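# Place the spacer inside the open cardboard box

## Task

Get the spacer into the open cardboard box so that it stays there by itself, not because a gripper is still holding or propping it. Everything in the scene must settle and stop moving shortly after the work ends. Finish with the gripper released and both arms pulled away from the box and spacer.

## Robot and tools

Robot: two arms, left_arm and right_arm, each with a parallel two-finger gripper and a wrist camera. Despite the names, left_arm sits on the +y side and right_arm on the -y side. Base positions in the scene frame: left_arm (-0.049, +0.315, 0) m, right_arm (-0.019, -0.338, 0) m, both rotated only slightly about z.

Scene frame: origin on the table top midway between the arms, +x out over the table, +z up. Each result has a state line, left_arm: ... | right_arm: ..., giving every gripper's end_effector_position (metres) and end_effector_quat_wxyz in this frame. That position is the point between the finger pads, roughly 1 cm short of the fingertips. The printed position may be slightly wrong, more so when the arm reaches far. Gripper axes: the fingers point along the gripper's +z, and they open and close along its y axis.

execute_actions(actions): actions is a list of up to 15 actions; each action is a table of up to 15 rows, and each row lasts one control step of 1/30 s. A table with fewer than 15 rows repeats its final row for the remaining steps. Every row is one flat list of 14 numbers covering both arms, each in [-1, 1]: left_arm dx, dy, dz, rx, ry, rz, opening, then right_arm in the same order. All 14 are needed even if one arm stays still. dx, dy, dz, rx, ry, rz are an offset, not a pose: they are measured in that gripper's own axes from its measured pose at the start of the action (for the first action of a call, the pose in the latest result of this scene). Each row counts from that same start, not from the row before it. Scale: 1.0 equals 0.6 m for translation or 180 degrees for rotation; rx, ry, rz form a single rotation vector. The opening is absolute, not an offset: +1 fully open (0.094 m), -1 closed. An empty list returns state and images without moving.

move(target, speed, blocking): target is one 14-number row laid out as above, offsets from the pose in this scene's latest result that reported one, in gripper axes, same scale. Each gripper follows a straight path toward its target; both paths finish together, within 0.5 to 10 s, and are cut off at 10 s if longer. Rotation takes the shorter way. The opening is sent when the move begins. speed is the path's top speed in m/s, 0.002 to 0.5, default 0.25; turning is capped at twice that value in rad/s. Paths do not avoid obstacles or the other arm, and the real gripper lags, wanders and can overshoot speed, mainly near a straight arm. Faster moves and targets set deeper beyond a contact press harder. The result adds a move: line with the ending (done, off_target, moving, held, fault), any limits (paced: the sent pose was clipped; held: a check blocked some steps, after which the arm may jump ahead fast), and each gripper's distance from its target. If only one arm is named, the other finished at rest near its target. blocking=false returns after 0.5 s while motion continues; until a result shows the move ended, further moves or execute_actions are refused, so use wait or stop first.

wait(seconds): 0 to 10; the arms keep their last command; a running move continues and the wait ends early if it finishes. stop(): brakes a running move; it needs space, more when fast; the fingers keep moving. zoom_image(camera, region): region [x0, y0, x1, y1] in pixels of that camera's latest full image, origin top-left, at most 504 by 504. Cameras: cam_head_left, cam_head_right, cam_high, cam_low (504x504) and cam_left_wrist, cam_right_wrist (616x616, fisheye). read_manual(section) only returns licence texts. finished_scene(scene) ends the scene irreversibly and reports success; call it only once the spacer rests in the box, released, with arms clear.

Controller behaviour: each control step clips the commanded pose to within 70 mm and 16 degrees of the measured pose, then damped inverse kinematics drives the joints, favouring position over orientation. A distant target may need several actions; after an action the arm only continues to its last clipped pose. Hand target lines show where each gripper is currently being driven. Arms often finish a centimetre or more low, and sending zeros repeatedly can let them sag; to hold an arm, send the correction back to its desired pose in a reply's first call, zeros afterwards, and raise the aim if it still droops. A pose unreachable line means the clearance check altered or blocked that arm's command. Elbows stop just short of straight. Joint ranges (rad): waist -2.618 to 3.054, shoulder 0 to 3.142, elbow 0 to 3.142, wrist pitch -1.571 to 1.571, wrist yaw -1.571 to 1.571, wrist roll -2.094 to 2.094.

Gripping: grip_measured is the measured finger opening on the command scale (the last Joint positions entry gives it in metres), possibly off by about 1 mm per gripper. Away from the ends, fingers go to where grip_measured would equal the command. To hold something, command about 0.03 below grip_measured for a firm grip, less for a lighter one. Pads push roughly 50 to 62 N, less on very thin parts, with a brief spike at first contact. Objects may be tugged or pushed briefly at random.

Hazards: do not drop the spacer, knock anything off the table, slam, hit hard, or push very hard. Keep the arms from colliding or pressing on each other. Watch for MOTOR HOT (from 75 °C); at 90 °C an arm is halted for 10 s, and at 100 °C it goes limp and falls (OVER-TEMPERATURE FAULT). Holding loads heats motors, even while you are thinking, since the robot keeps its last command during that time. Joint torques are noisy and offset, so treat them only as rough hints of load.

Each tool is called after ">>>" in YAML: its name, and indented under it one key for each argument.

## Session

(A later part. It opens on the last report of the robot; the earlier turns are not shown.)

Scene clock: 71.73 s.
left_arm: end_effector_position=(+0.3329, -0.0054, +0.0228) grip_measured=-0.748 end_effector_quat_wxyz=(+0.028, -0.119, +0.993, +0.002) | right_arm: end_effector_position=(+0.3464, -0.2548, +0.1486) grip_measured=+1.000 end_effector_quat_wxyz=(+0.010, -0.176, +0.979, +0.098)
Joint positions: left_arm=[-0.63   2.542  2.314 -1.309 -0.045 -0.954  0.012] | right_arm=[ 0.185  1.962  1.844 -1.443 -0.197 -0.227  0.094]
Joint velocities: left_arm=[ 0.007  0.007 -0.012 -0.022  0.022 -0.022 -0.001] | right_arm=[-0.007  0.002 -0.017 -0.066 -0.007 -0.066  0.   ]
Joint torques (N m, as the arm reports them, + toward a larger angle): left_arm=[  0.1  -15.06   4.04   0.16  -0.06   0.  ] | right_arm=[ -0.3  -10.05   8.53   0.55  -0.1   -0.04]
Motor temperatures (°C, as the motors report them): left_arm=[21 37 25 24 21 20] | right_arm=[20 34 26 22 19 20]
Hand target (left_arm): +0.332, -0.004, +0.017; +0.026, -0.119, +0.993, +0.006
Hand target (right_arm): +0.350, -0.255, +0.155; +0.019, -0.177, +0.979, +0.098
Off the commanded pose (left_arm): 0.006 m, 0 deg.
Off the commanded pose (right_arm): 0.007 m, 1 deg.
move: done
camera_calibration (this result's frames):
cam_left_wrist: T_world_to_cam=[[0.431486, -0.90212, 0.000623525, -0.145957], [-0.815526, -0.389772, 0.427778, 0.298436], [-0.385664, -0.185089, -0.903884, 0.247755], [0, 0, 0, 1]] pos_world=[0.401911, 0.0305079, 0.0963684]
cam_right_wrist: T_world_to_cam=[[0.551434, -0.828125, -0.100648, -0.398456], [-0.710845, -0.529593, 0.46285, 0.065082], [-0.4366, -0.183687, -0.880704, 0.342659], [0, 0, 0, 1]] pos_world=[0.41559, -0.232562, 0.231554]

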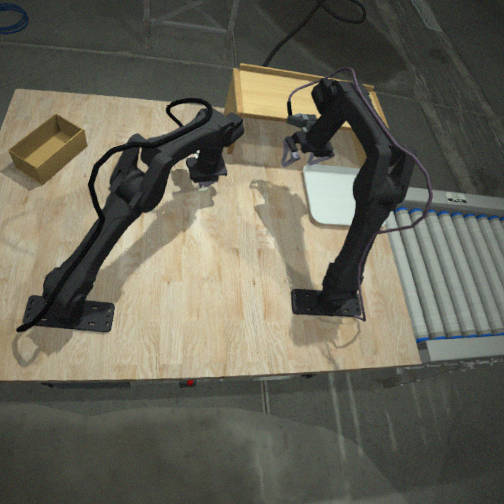

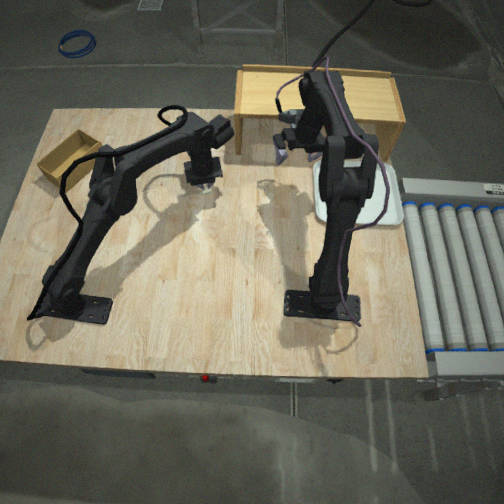

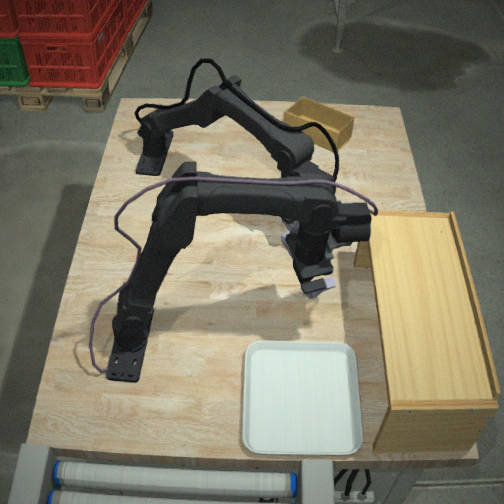

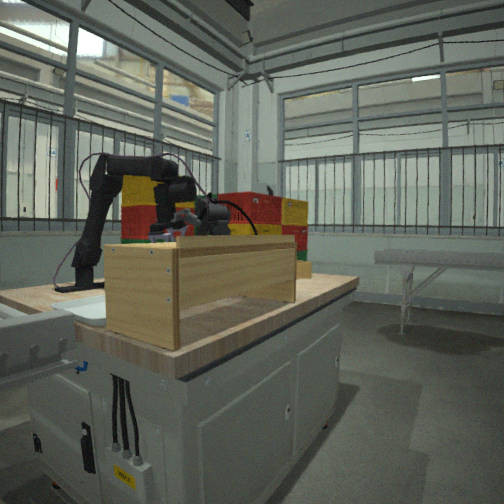

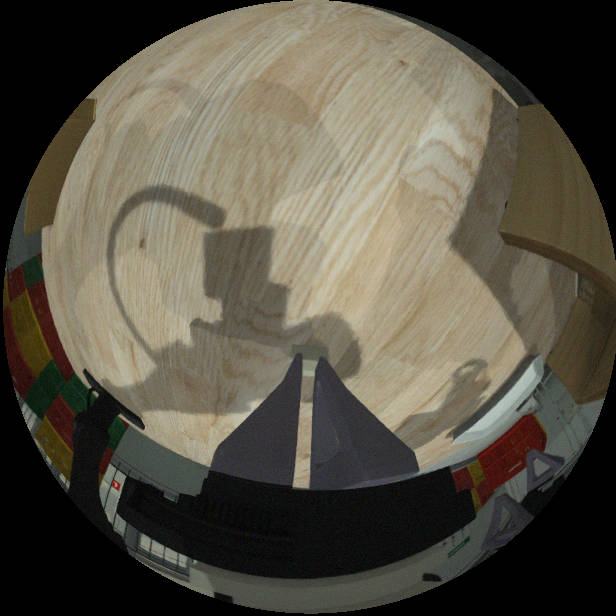

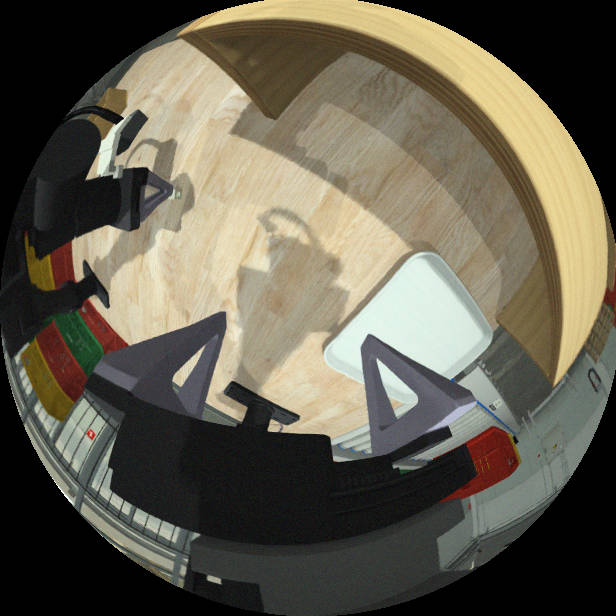

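>>> move:
  target: [0,0,-0.008,0,0,0,0.5, 0,0,-0.01,0,0,0,1]
  speed: 0.03

>>> move:
  target: [0,0,0.035,0,0,0,0.5, 0,0,0,0,0,0,1]
  speed: 0.04

Scene clock: 76.07 s.
left_arm: end_effector_position=(+0.3317, -0.0048, +0.0221) grip_measured=+0.498 end_effector_quat_wxyz=(+0.026, -0.119, +0.993, +0.004) | right_arm: end_effector_position=(+0.3421, -0.2554, +0.1486) grip_measured=+1.000 end_effector_quat_wxyz=(+0.001, -0.175, +0.980, +0.098)
Joint positions: left_arm=[-0.63   2.543  2.314 -1.314 -0.043 -0.954  0.07 ] | right_arm=[ 0.185  1.962  1.844 -1.46  -0.196 -0.227  0.094]
Joint velocities: left_arm=[-0.012  0.007  0.002 -0.007 -0.037 -0.007  0.   ] | right_arm=[-0.012  0.007 -0.012 -0.022 -0.051 -0.007  0.   ]
Joint torques (N m, as the arm reports them, + toward a larger angle): left_arm=[  0.   -15.44   6.87   0.    -0.09   0.02] | right_arm=[-0.32 -9.96  8.62  0.53 -0.11 -0.03]
Motor temperatures (°C, as the motors report them): left_arm=[21 38 25 23 21 20] | right_arm=[20 34 26 22 19 20]
Hand target (left_arm): +0.333, -0.005, +0.028; +0.028, -0.119, +0.993, +0.002
Hand target (right_arm): +0.346, -0.256, +0.154; +0.010, -0.176, +0.979, +0.098
Off the commanded pose (left_arm): 0.006 m, 0 deg.
Off the commanded pose (right_arm): 0.007 m, 1 deg.
move: done
camera_calibration (this result's frames):
cam_left_wrist: T_world_to_cam=[[0.431432, -0.902135, -0.00437518, -0.144758], [-0.813139, -0.390963, 0.431224, 0.297208], [-0.390732, -0.182486, -0.902234, 0.248388], [0, 0, 0, 1]] pos_world=[0.401178, 0.0309332, 0.0953071]
cam_right_wrist: T_world_to_cam=[[0.54963, -0.828436, -0.107708, -0.39509], [-0.702714, -0.528191, 0.476662, 0.0572395], [-0.451774, -0.1863, -0.872464, 0.343953], [0, 0, 0, 1]] pos_world=[0.412765, -0.232995, 0.230248]

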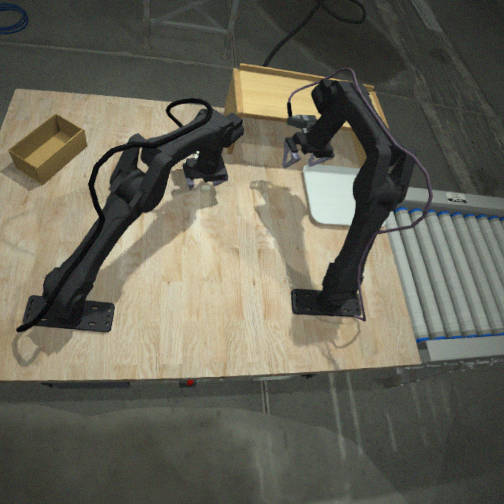

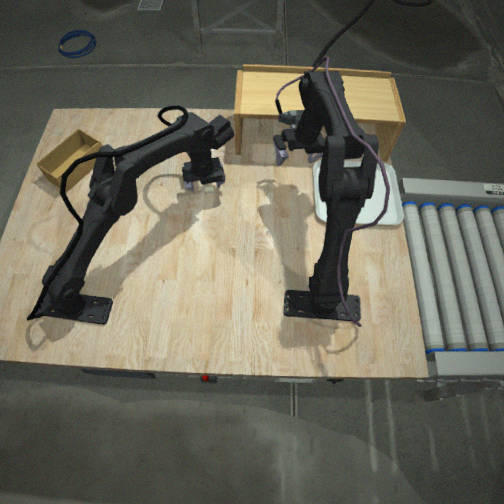

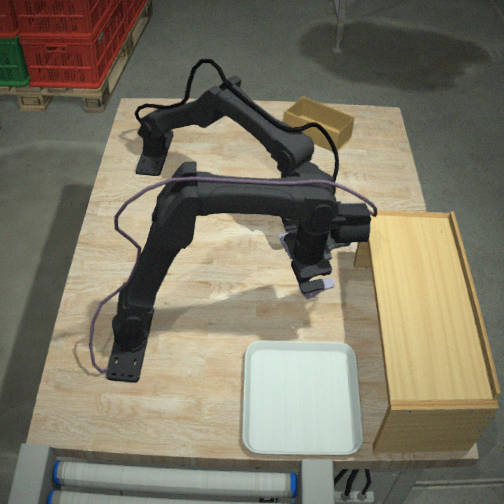

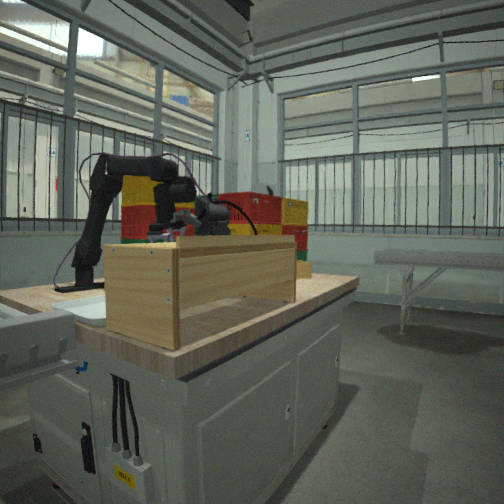

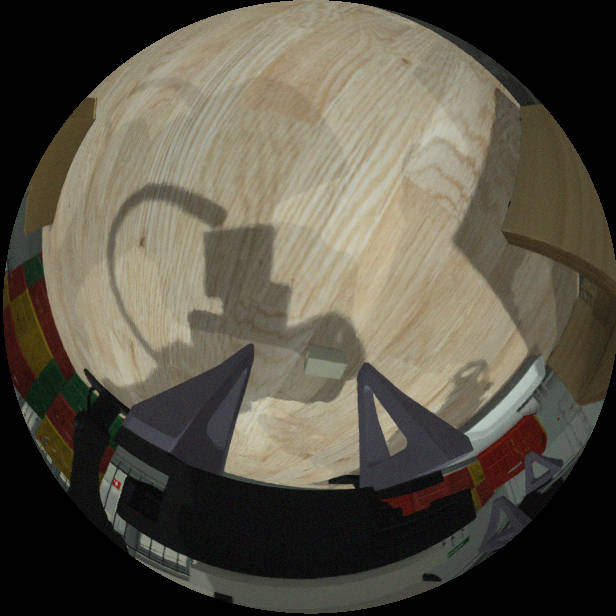

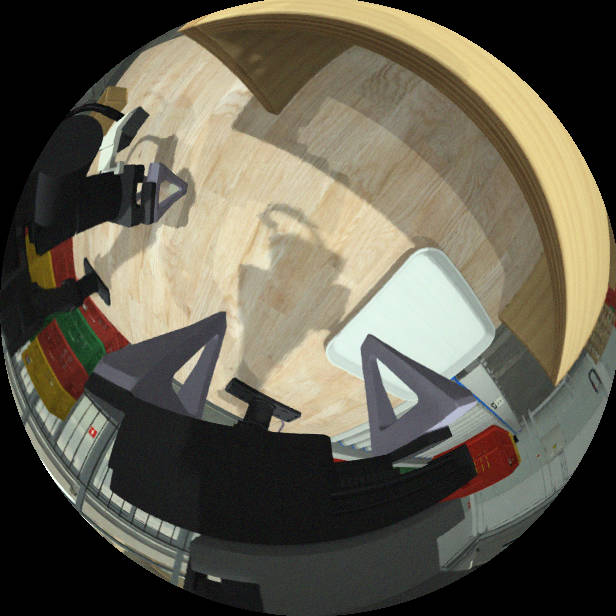

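Scene clock: 76.87 s.
left_arm: end_effector_position=(+0.3326, -0.0062, +0.0079) grip_measured=+0.498 end_effector_quat_wxyz=(+0.026, -0.119, +0.993, +0.001) | right_arm: end_effector_position=(+0.3422, -0.2555, +0.1485) grip_measured=+1.000 end_effector_quat_wxyz=(+0.001, -0.175, +0.980, +0.098)
Joint positions: left_arm=[-0.63   2.548  2.267 -1.257 -0.041 -0.954  0.07 ] | right_arm=[ 0.185  1.962  1.844 -1.46  -0.196 -0.227  0.094]
Joint velocities: left_arm=[ 0.002 -0.012 -0.017 -0.022  0.037 -0.066 -0.001] | right_arm=[ 0.012  0.012 -0.012 -0.051 -0.007  0.066  0.   ]
Joint torques (N m, as the arm reports them, + toward a larger angle): left_arm=[  0.3  -14.87   3.91   0.29  -0.05   0.  ] | right_arm=[  0.01 -10.12   6.57   0.57  -0.1   -0.01]
Motor temperatures (°C, as the motors report them): left_arm=[21 38 25 23 21 20] | right_arm=[20 34 26 22 19 20]
Hand target (left_arm): +0.333, -0.004, +0.001; +0.025, -0.119, +0.993, +0.004
Hand target (right_arm): +0.342, -0.255, +0.149; +0.001, -0.175, +0.980, +0.098
Off the commanded pose (left_arm): 0.007 m, 0 deg.
Off the commanded pose (right_arm): 0.000 m, 0 deg.
move: done
camera_calibration (this result's frames):
cam_left_wrist: T_world_to_cam=[[0.431362, -0.902179, 0.000885612, -0.146517], [-0.813902, -0.38873, 0.431801, 0.303764], [-0.389217, -0.186983, -0.901969, 0.235168], [0, 0, 0, 1]] pos_world=[0.401967, 0.0298704, 0.0810788]
cam_right_wrist: T_world_to_cam=[[0.549637, -0.828475, -0.107368, -0.395214], [-0.702736, -0.528013, 0.476828, 0.0572451], [-0.451731, -0.186631, -0.872415, 0.343826], [0, 0, 0, 1]] pos_world=[0.412769, -0.23303, 0.23023]

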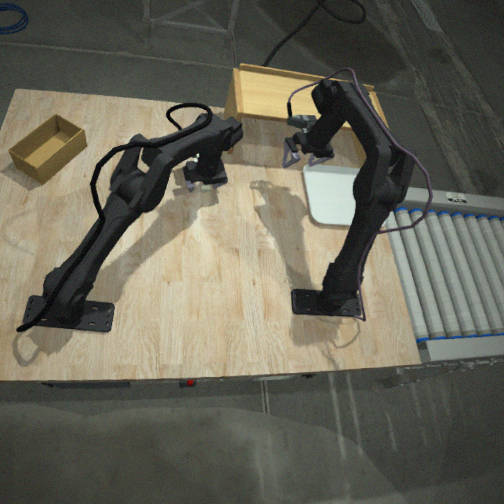

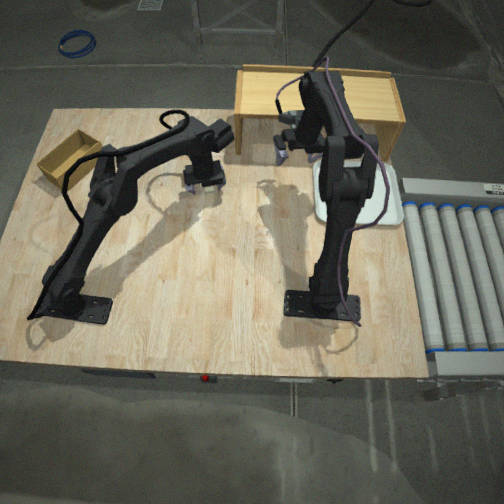

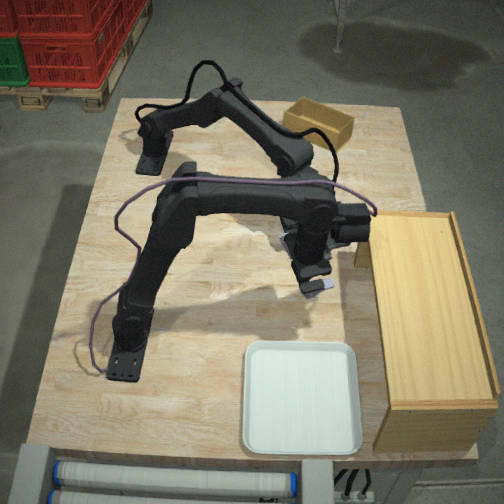

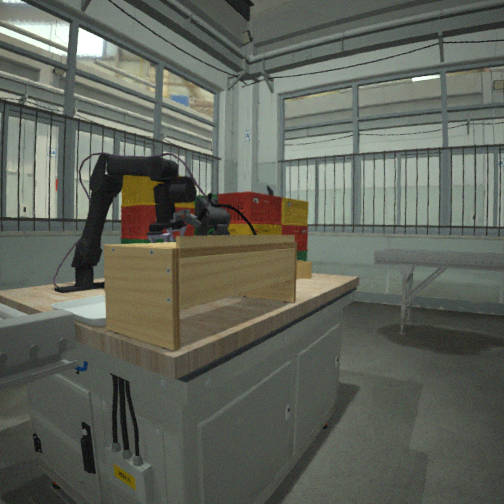

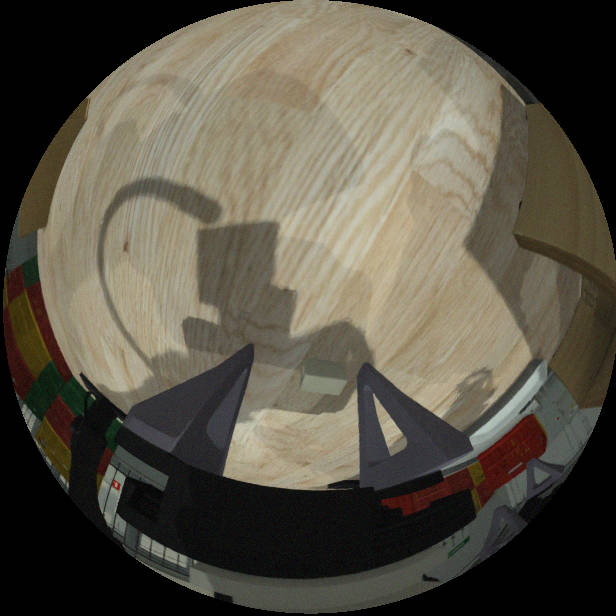

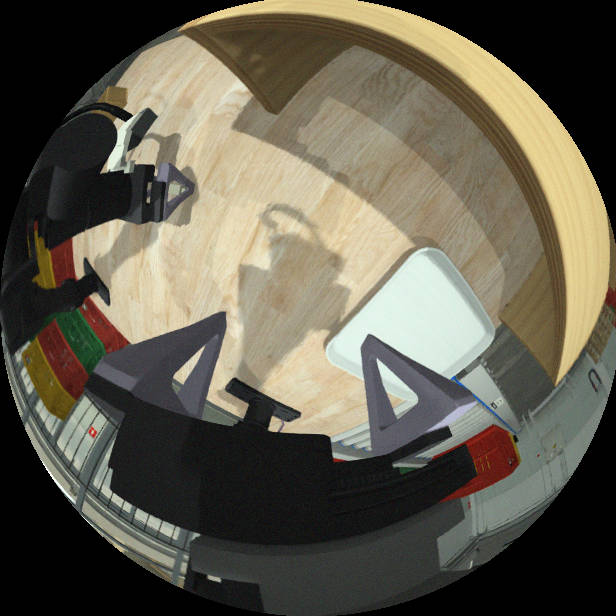

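>>> move:
  target: [0,0,-0.005,0,0,0,-0.75, 0,0,-0.01,0,0,0,1]
  speed: 0.03

Scene clock: 79.30 s.
left_arm: end_effector_position=(+0.3323, -0.0061, +0.0079) grip_measured=-0.499 end_effector_quat_wxyz=(+0.025, -0.119, +0.993, +0.002) | right_arm: end_effector_position=(+0.3379, -0.2562, +0.1486) grip_measured=+1.000 end_effector_quat_wxyz=(-0.007, -0.174, +0.980, +0.098)
Joint positions: left_arm=[-0.63   2.548  2.267 -1.258 -0.04  -0.954  0.024] | right_arm=[ 0.185  1.962  1.844 -1.478 -0.195 -0.227  0.094]
Joint velocities: left_arm=[-0.017 -0.007 -0.002  0.022 -0.007  0.037 -0.001] | right_arm=[ 0.002 -0.012  0.002 -0.051  0.066  0.051  0.   ]
Joint torques (N m, as the arm reports them, + toward a larger angle): left_arm=[ -0.21 -15.58   6.32  -0.01  -0.01   0.03] | right_arm=[-0.29 -9.82  8.73  0.48 -0.08 -0.02]
Motor temperatures (°C, as the motors report them): left_arm=[21 38 24 23 21 20] | right_arm=[20 34 26 22 19 20]
Hand target (left_arm): +0.332, -0.006, +0.011; +0.026, -0.119, +0.993, +0.001
Hand target (right_arm): +0.342, -0.257, +0.154; +0.002, -0.175, +0.980, +0.098
Off the commanded pose (left_arm): 0.003 m, 0 deg.
Off the commanded pose (right_arm): 0.007 m, 1 deg.
move: done
camera_calibration (this result's frames):
cam_left_wrist: T_world_to_cam=[[0.43134, -0.902189, 0.000137447, -0.146297], [-0.813322, -0.388787, 0.432841, 0.303355], [-0.390451, -0.186814, -0.90147, 0.23546], [0, 0, 0, 1]] pos_world=[0.401765, 0.0299399, 0.0809762]
cam_right_wrist: T_world_to_cam=[[0.547728, -0.828799, -0.114394, -0.391827], [-0.694357, -0.526579, 0.490492, 0.0493835], [-0.466757, -0.189226, -0.863905, 0.344967], [0, 0, 0, 1]] pos_world=[0.40992, -0.233465, 0.228974]

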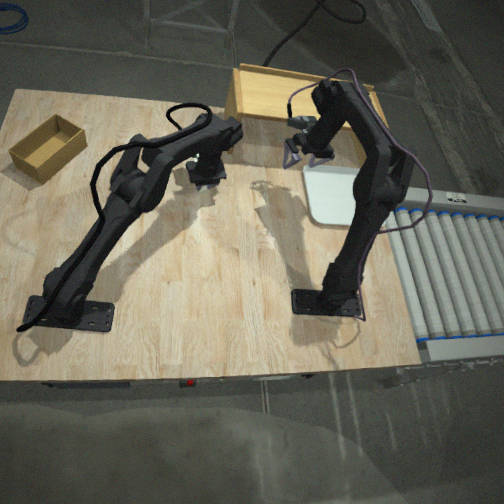

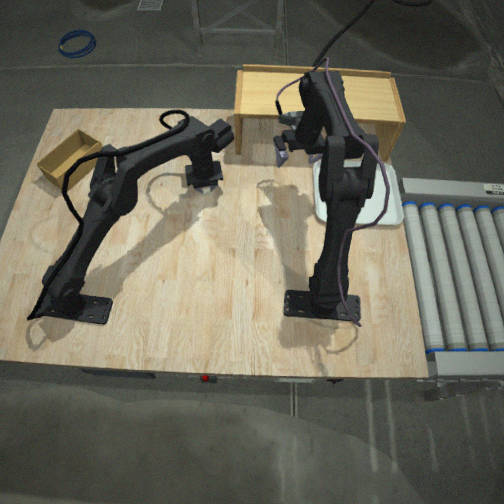

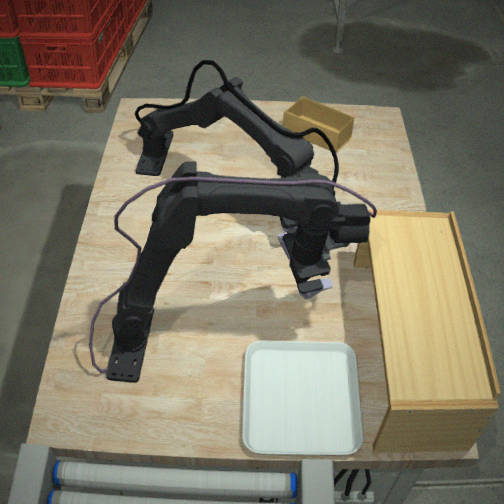

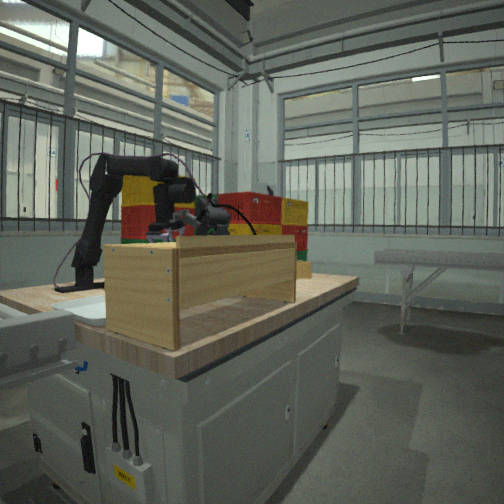

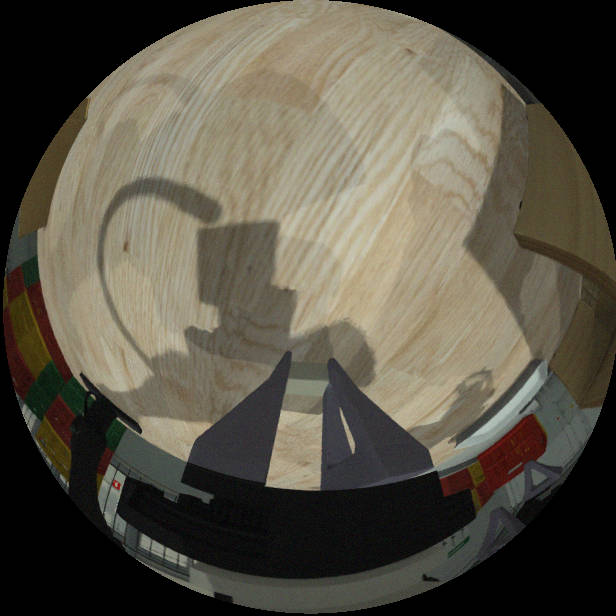

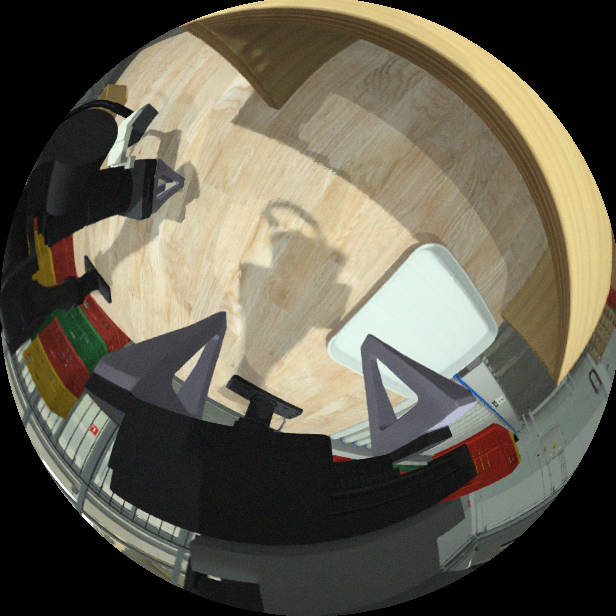

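>>> move:
  target: [-0.355,0.713,-0.212,0,0,0,-0.75, 0,0,-0.01,0,0,0,1]
  speed: 0.25

Scene clock: 87.67 s.
left_arm: end_effector_position=(+0.4280, +0.4592, +0.1369) grip_measured=-0.499 end_effector_quat_wxyz=(+0.082, -0.129, +0.988, +0.003) | right_arm: end_effector_position=(+0.3333, -0.2569, +0.1487) grip_measured=+1.000 end_effector_quat_wxyz=(-0.017, -0.173, +0.980, +0.098)
Joint positions: left_arm=[ 0.386  2.459  2.613 -1.562  0.021  0.037  0.024] | right_arm=[ 0.185  1.962  1.844 -1.497 -0.194 -0.227  0.094]
Joint velocities: left_arm=[ 0.007  0.002 -0.007 -0.066  0.051 -0.037  0.   ] | right_arm=[-0.007 -0.002  0.007 -0.022  0.022  0.007  0.   ]
Joint torques (N m, as the arm reports them, + toward a larger angle): left_arm=[ -0.65 -14.22   7.37   0.26   0.03   0.13] | right_arm=[-0.31 -9.82  8.65  0.43 -0.1  -0.03]
Motor temperatures (°C, as the motors report them): left_arm=[21 40 25 23 21 20] | right_arm=[20 33 26 22 19 20]
Hand target (left_arm): +0.432, +0.456, +0.144; +0.093, -0.119, +0.989, +0.003
Hand target (right_arm): +0.338, -0.257, +0.154; -0.007, -0.174, +0.980, +0.098
Off the commanded pose (left_arm): 0.009 m, 7 deg.
Off the commanded pose (right_arm): 0.008 m, 1 deg.
joint sent to its limit (left arm) — the command would take joint 4 (wrist pitch) past its lower limit, so that joint was sent only as far as its limit.
move: off_target (left_arm)
camera_calibration (this result's frames):
cam_left_wrist: T_world_to_cam=[[0.449288, -0.892677, 0.0356239, 0.215374], [-0.847577, -0.413305, 0.332855, 0.545818], [-0.282409, -0.179742, -0.942305, 0.432169], [0, 0, 0, 1]] pos_world=[0.487906, 0.495528, 0.217884]
cam_right_wrist: T_world_to_cam=[[0.545524, -0.82916, -0.122052, -0.388101], [-0.684973, -0.525017, 0.505143, 0.0408198], [-0.482924, -0.191966, -0.854362, 0.346057], [0, 0, 0, 1]] pos_world=[0.406798, -0.233936, 0.22767]

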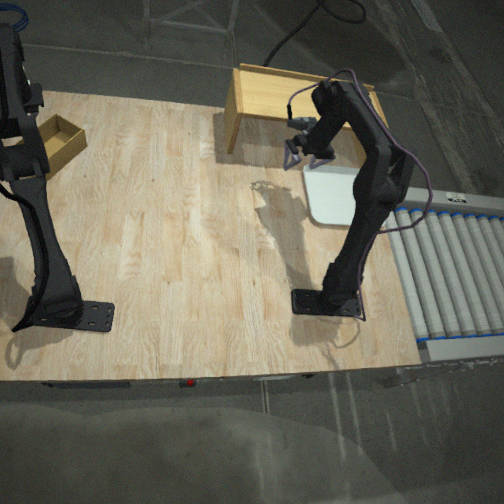

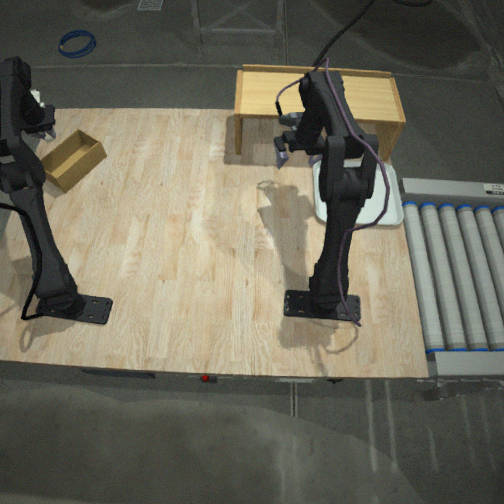

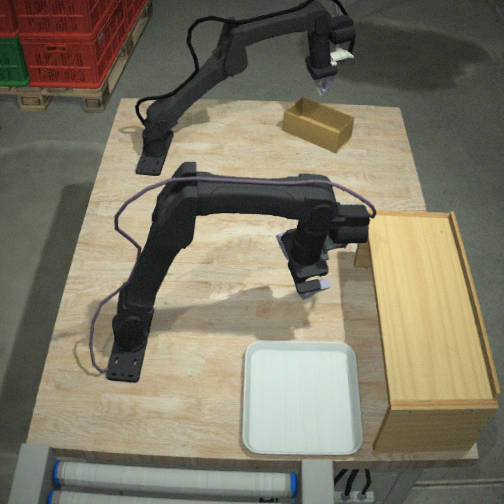

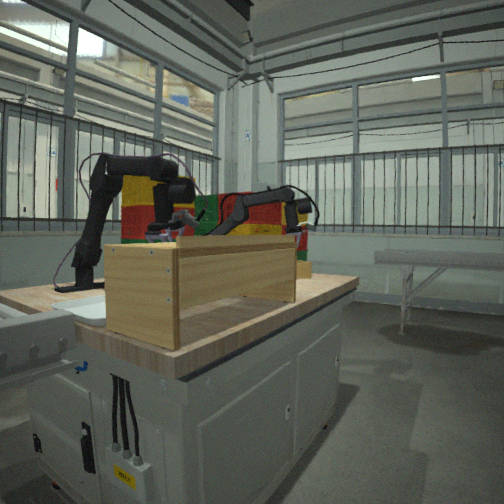

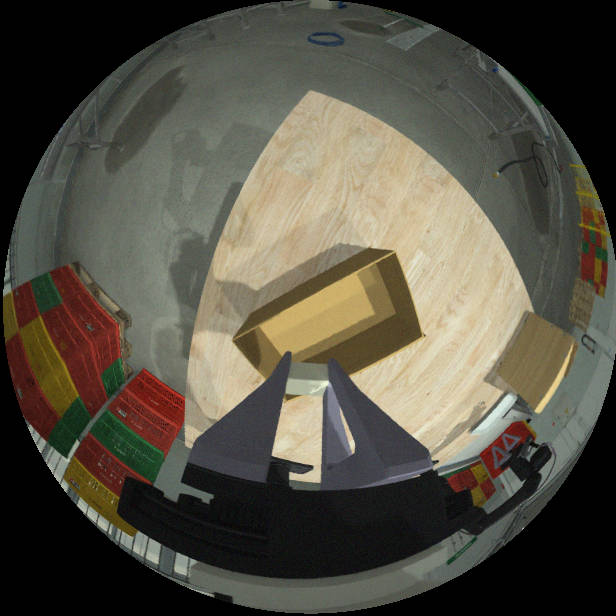

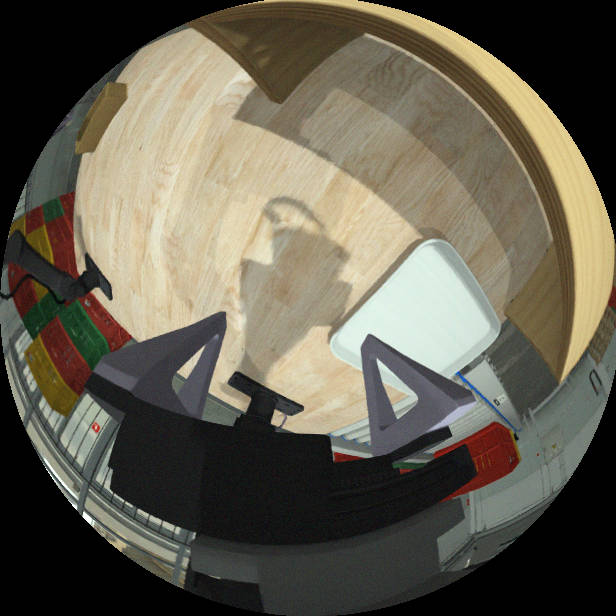

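>>> move:
  target: [0,-0.043,0.055,0,0,0,-0.75, 0,0,-0.01,0,0,0,1]
  speed: 0.1

Scene clock: 94.27 s.
left_arm: end_effector_position=(+0.4364, +0.4352, +0.0935) grip_measured=-0.499 end_effector_quat_wxyz=(+0.065, -0.126, +0.990, -0.002) | right_arm: end_effector_position=(+0.3287, -0.2576, +0.1490) grip_measured=+1.000 end_effector_quat_wxyz=(-0.026, -0.172, +0.980, +0.098)
Joint positions: left_arm=[ 0.334  2.436  2.395 -1.402  0.019 -0.007  0.024] | right_arm=[ 0.185  1.962  1.844 -1.516 -0.194 -0.227  0.094]
Joint velocities: left_arm=[ 0.002 -0.002  0.007 -0.037  0.051 -0.037 -0.001] | right_arm=[-0.012 -0.007  0.002 -0.066 -0.022  0.051  0.   ]
Joint torques (N m, as the arm reports them, + toward a larger angle): left_arm=[ -0.48 -16.72   4.85   0.39  -0.11  -0.11] | right_arm=[-0.3  -9.79  8.68  0.41 -0.12 -0.04]
Motor temperatures (°C, as the motors report them): left_arm=[21 40 25 23 21 20] | right_arm=[20 33 26 22 19 20]
Hand target (left_arm): +0.439, +0.435, +0.104; +0.081, -0.129, +0.988, +0.003
Hand target (right_arm): +0.333, -0.258, +0.155; -0.017, -0.173, +0.980, +0.098
Off the commanded pose (left_arm): 0.012 m, 2 deg.
Off the commanded pose (right_arm): 0.008 m, 1 deg.
move: off_target (left_arm)
camera_calibration (this result's frames):
cam_left_wrist: T_world_to_cam=[[0.443152, -0.895844, 0.0328646, 0.195948], [-0.839163, -0.40166, 0.366709, 0.545533], [-0.315313, -0.190086, -0.929755, 0.406992], [0, 0, 0, 1]] pos_world=[0.499286, 0.472022, 0.171911]
cam_right_wrist: T_world_to_cam=[[0.543163, -0.829501, -0.130006, -0.384221], [-0.675294, -0.523598, 0.519445, 0.032238], [-0.498951, -0.194351, -0.844556, 0.347094], [0, 0, 0, 1]] pos_world=[0.403648, -0.234374, 0.226444]

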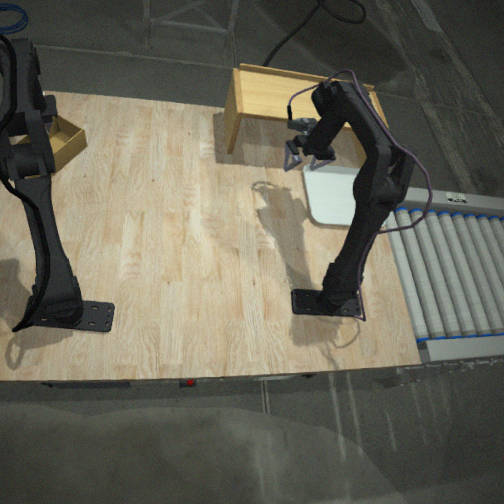

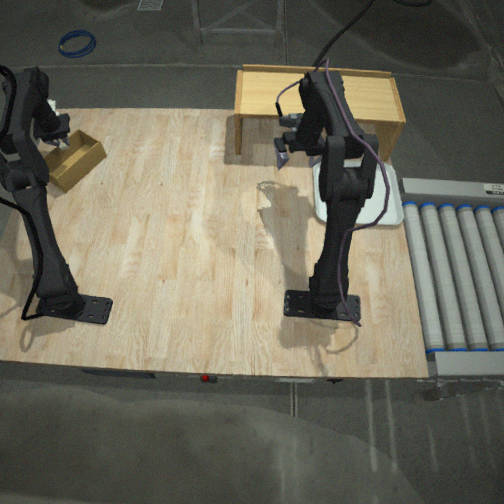

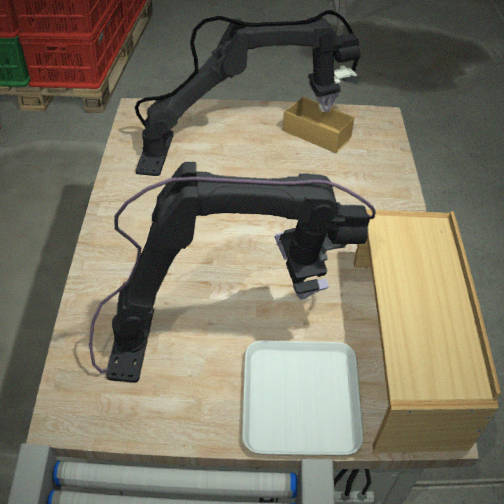

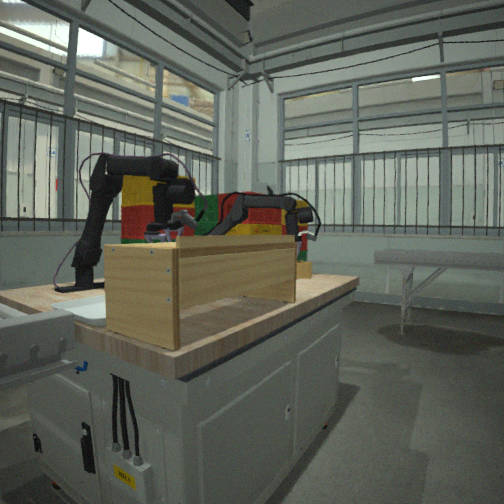

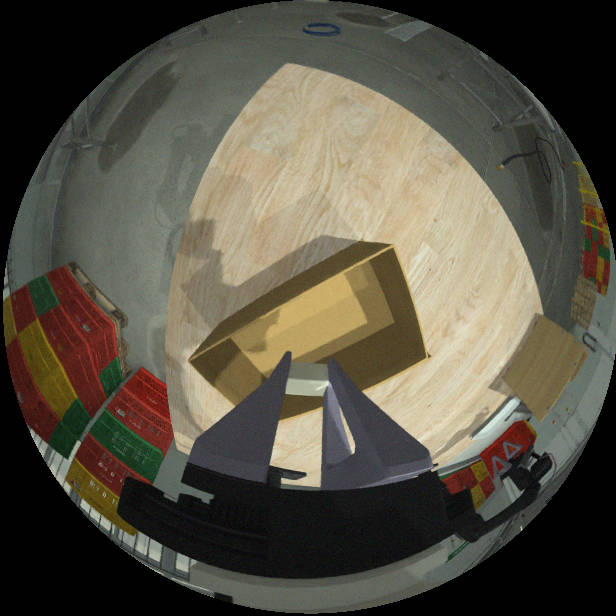

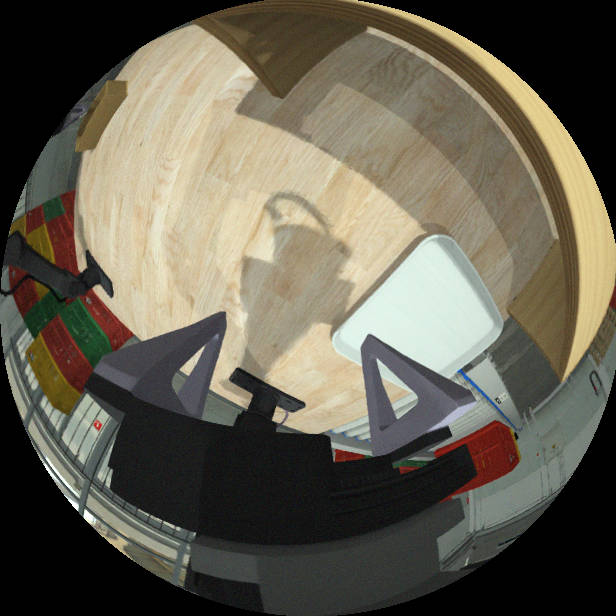

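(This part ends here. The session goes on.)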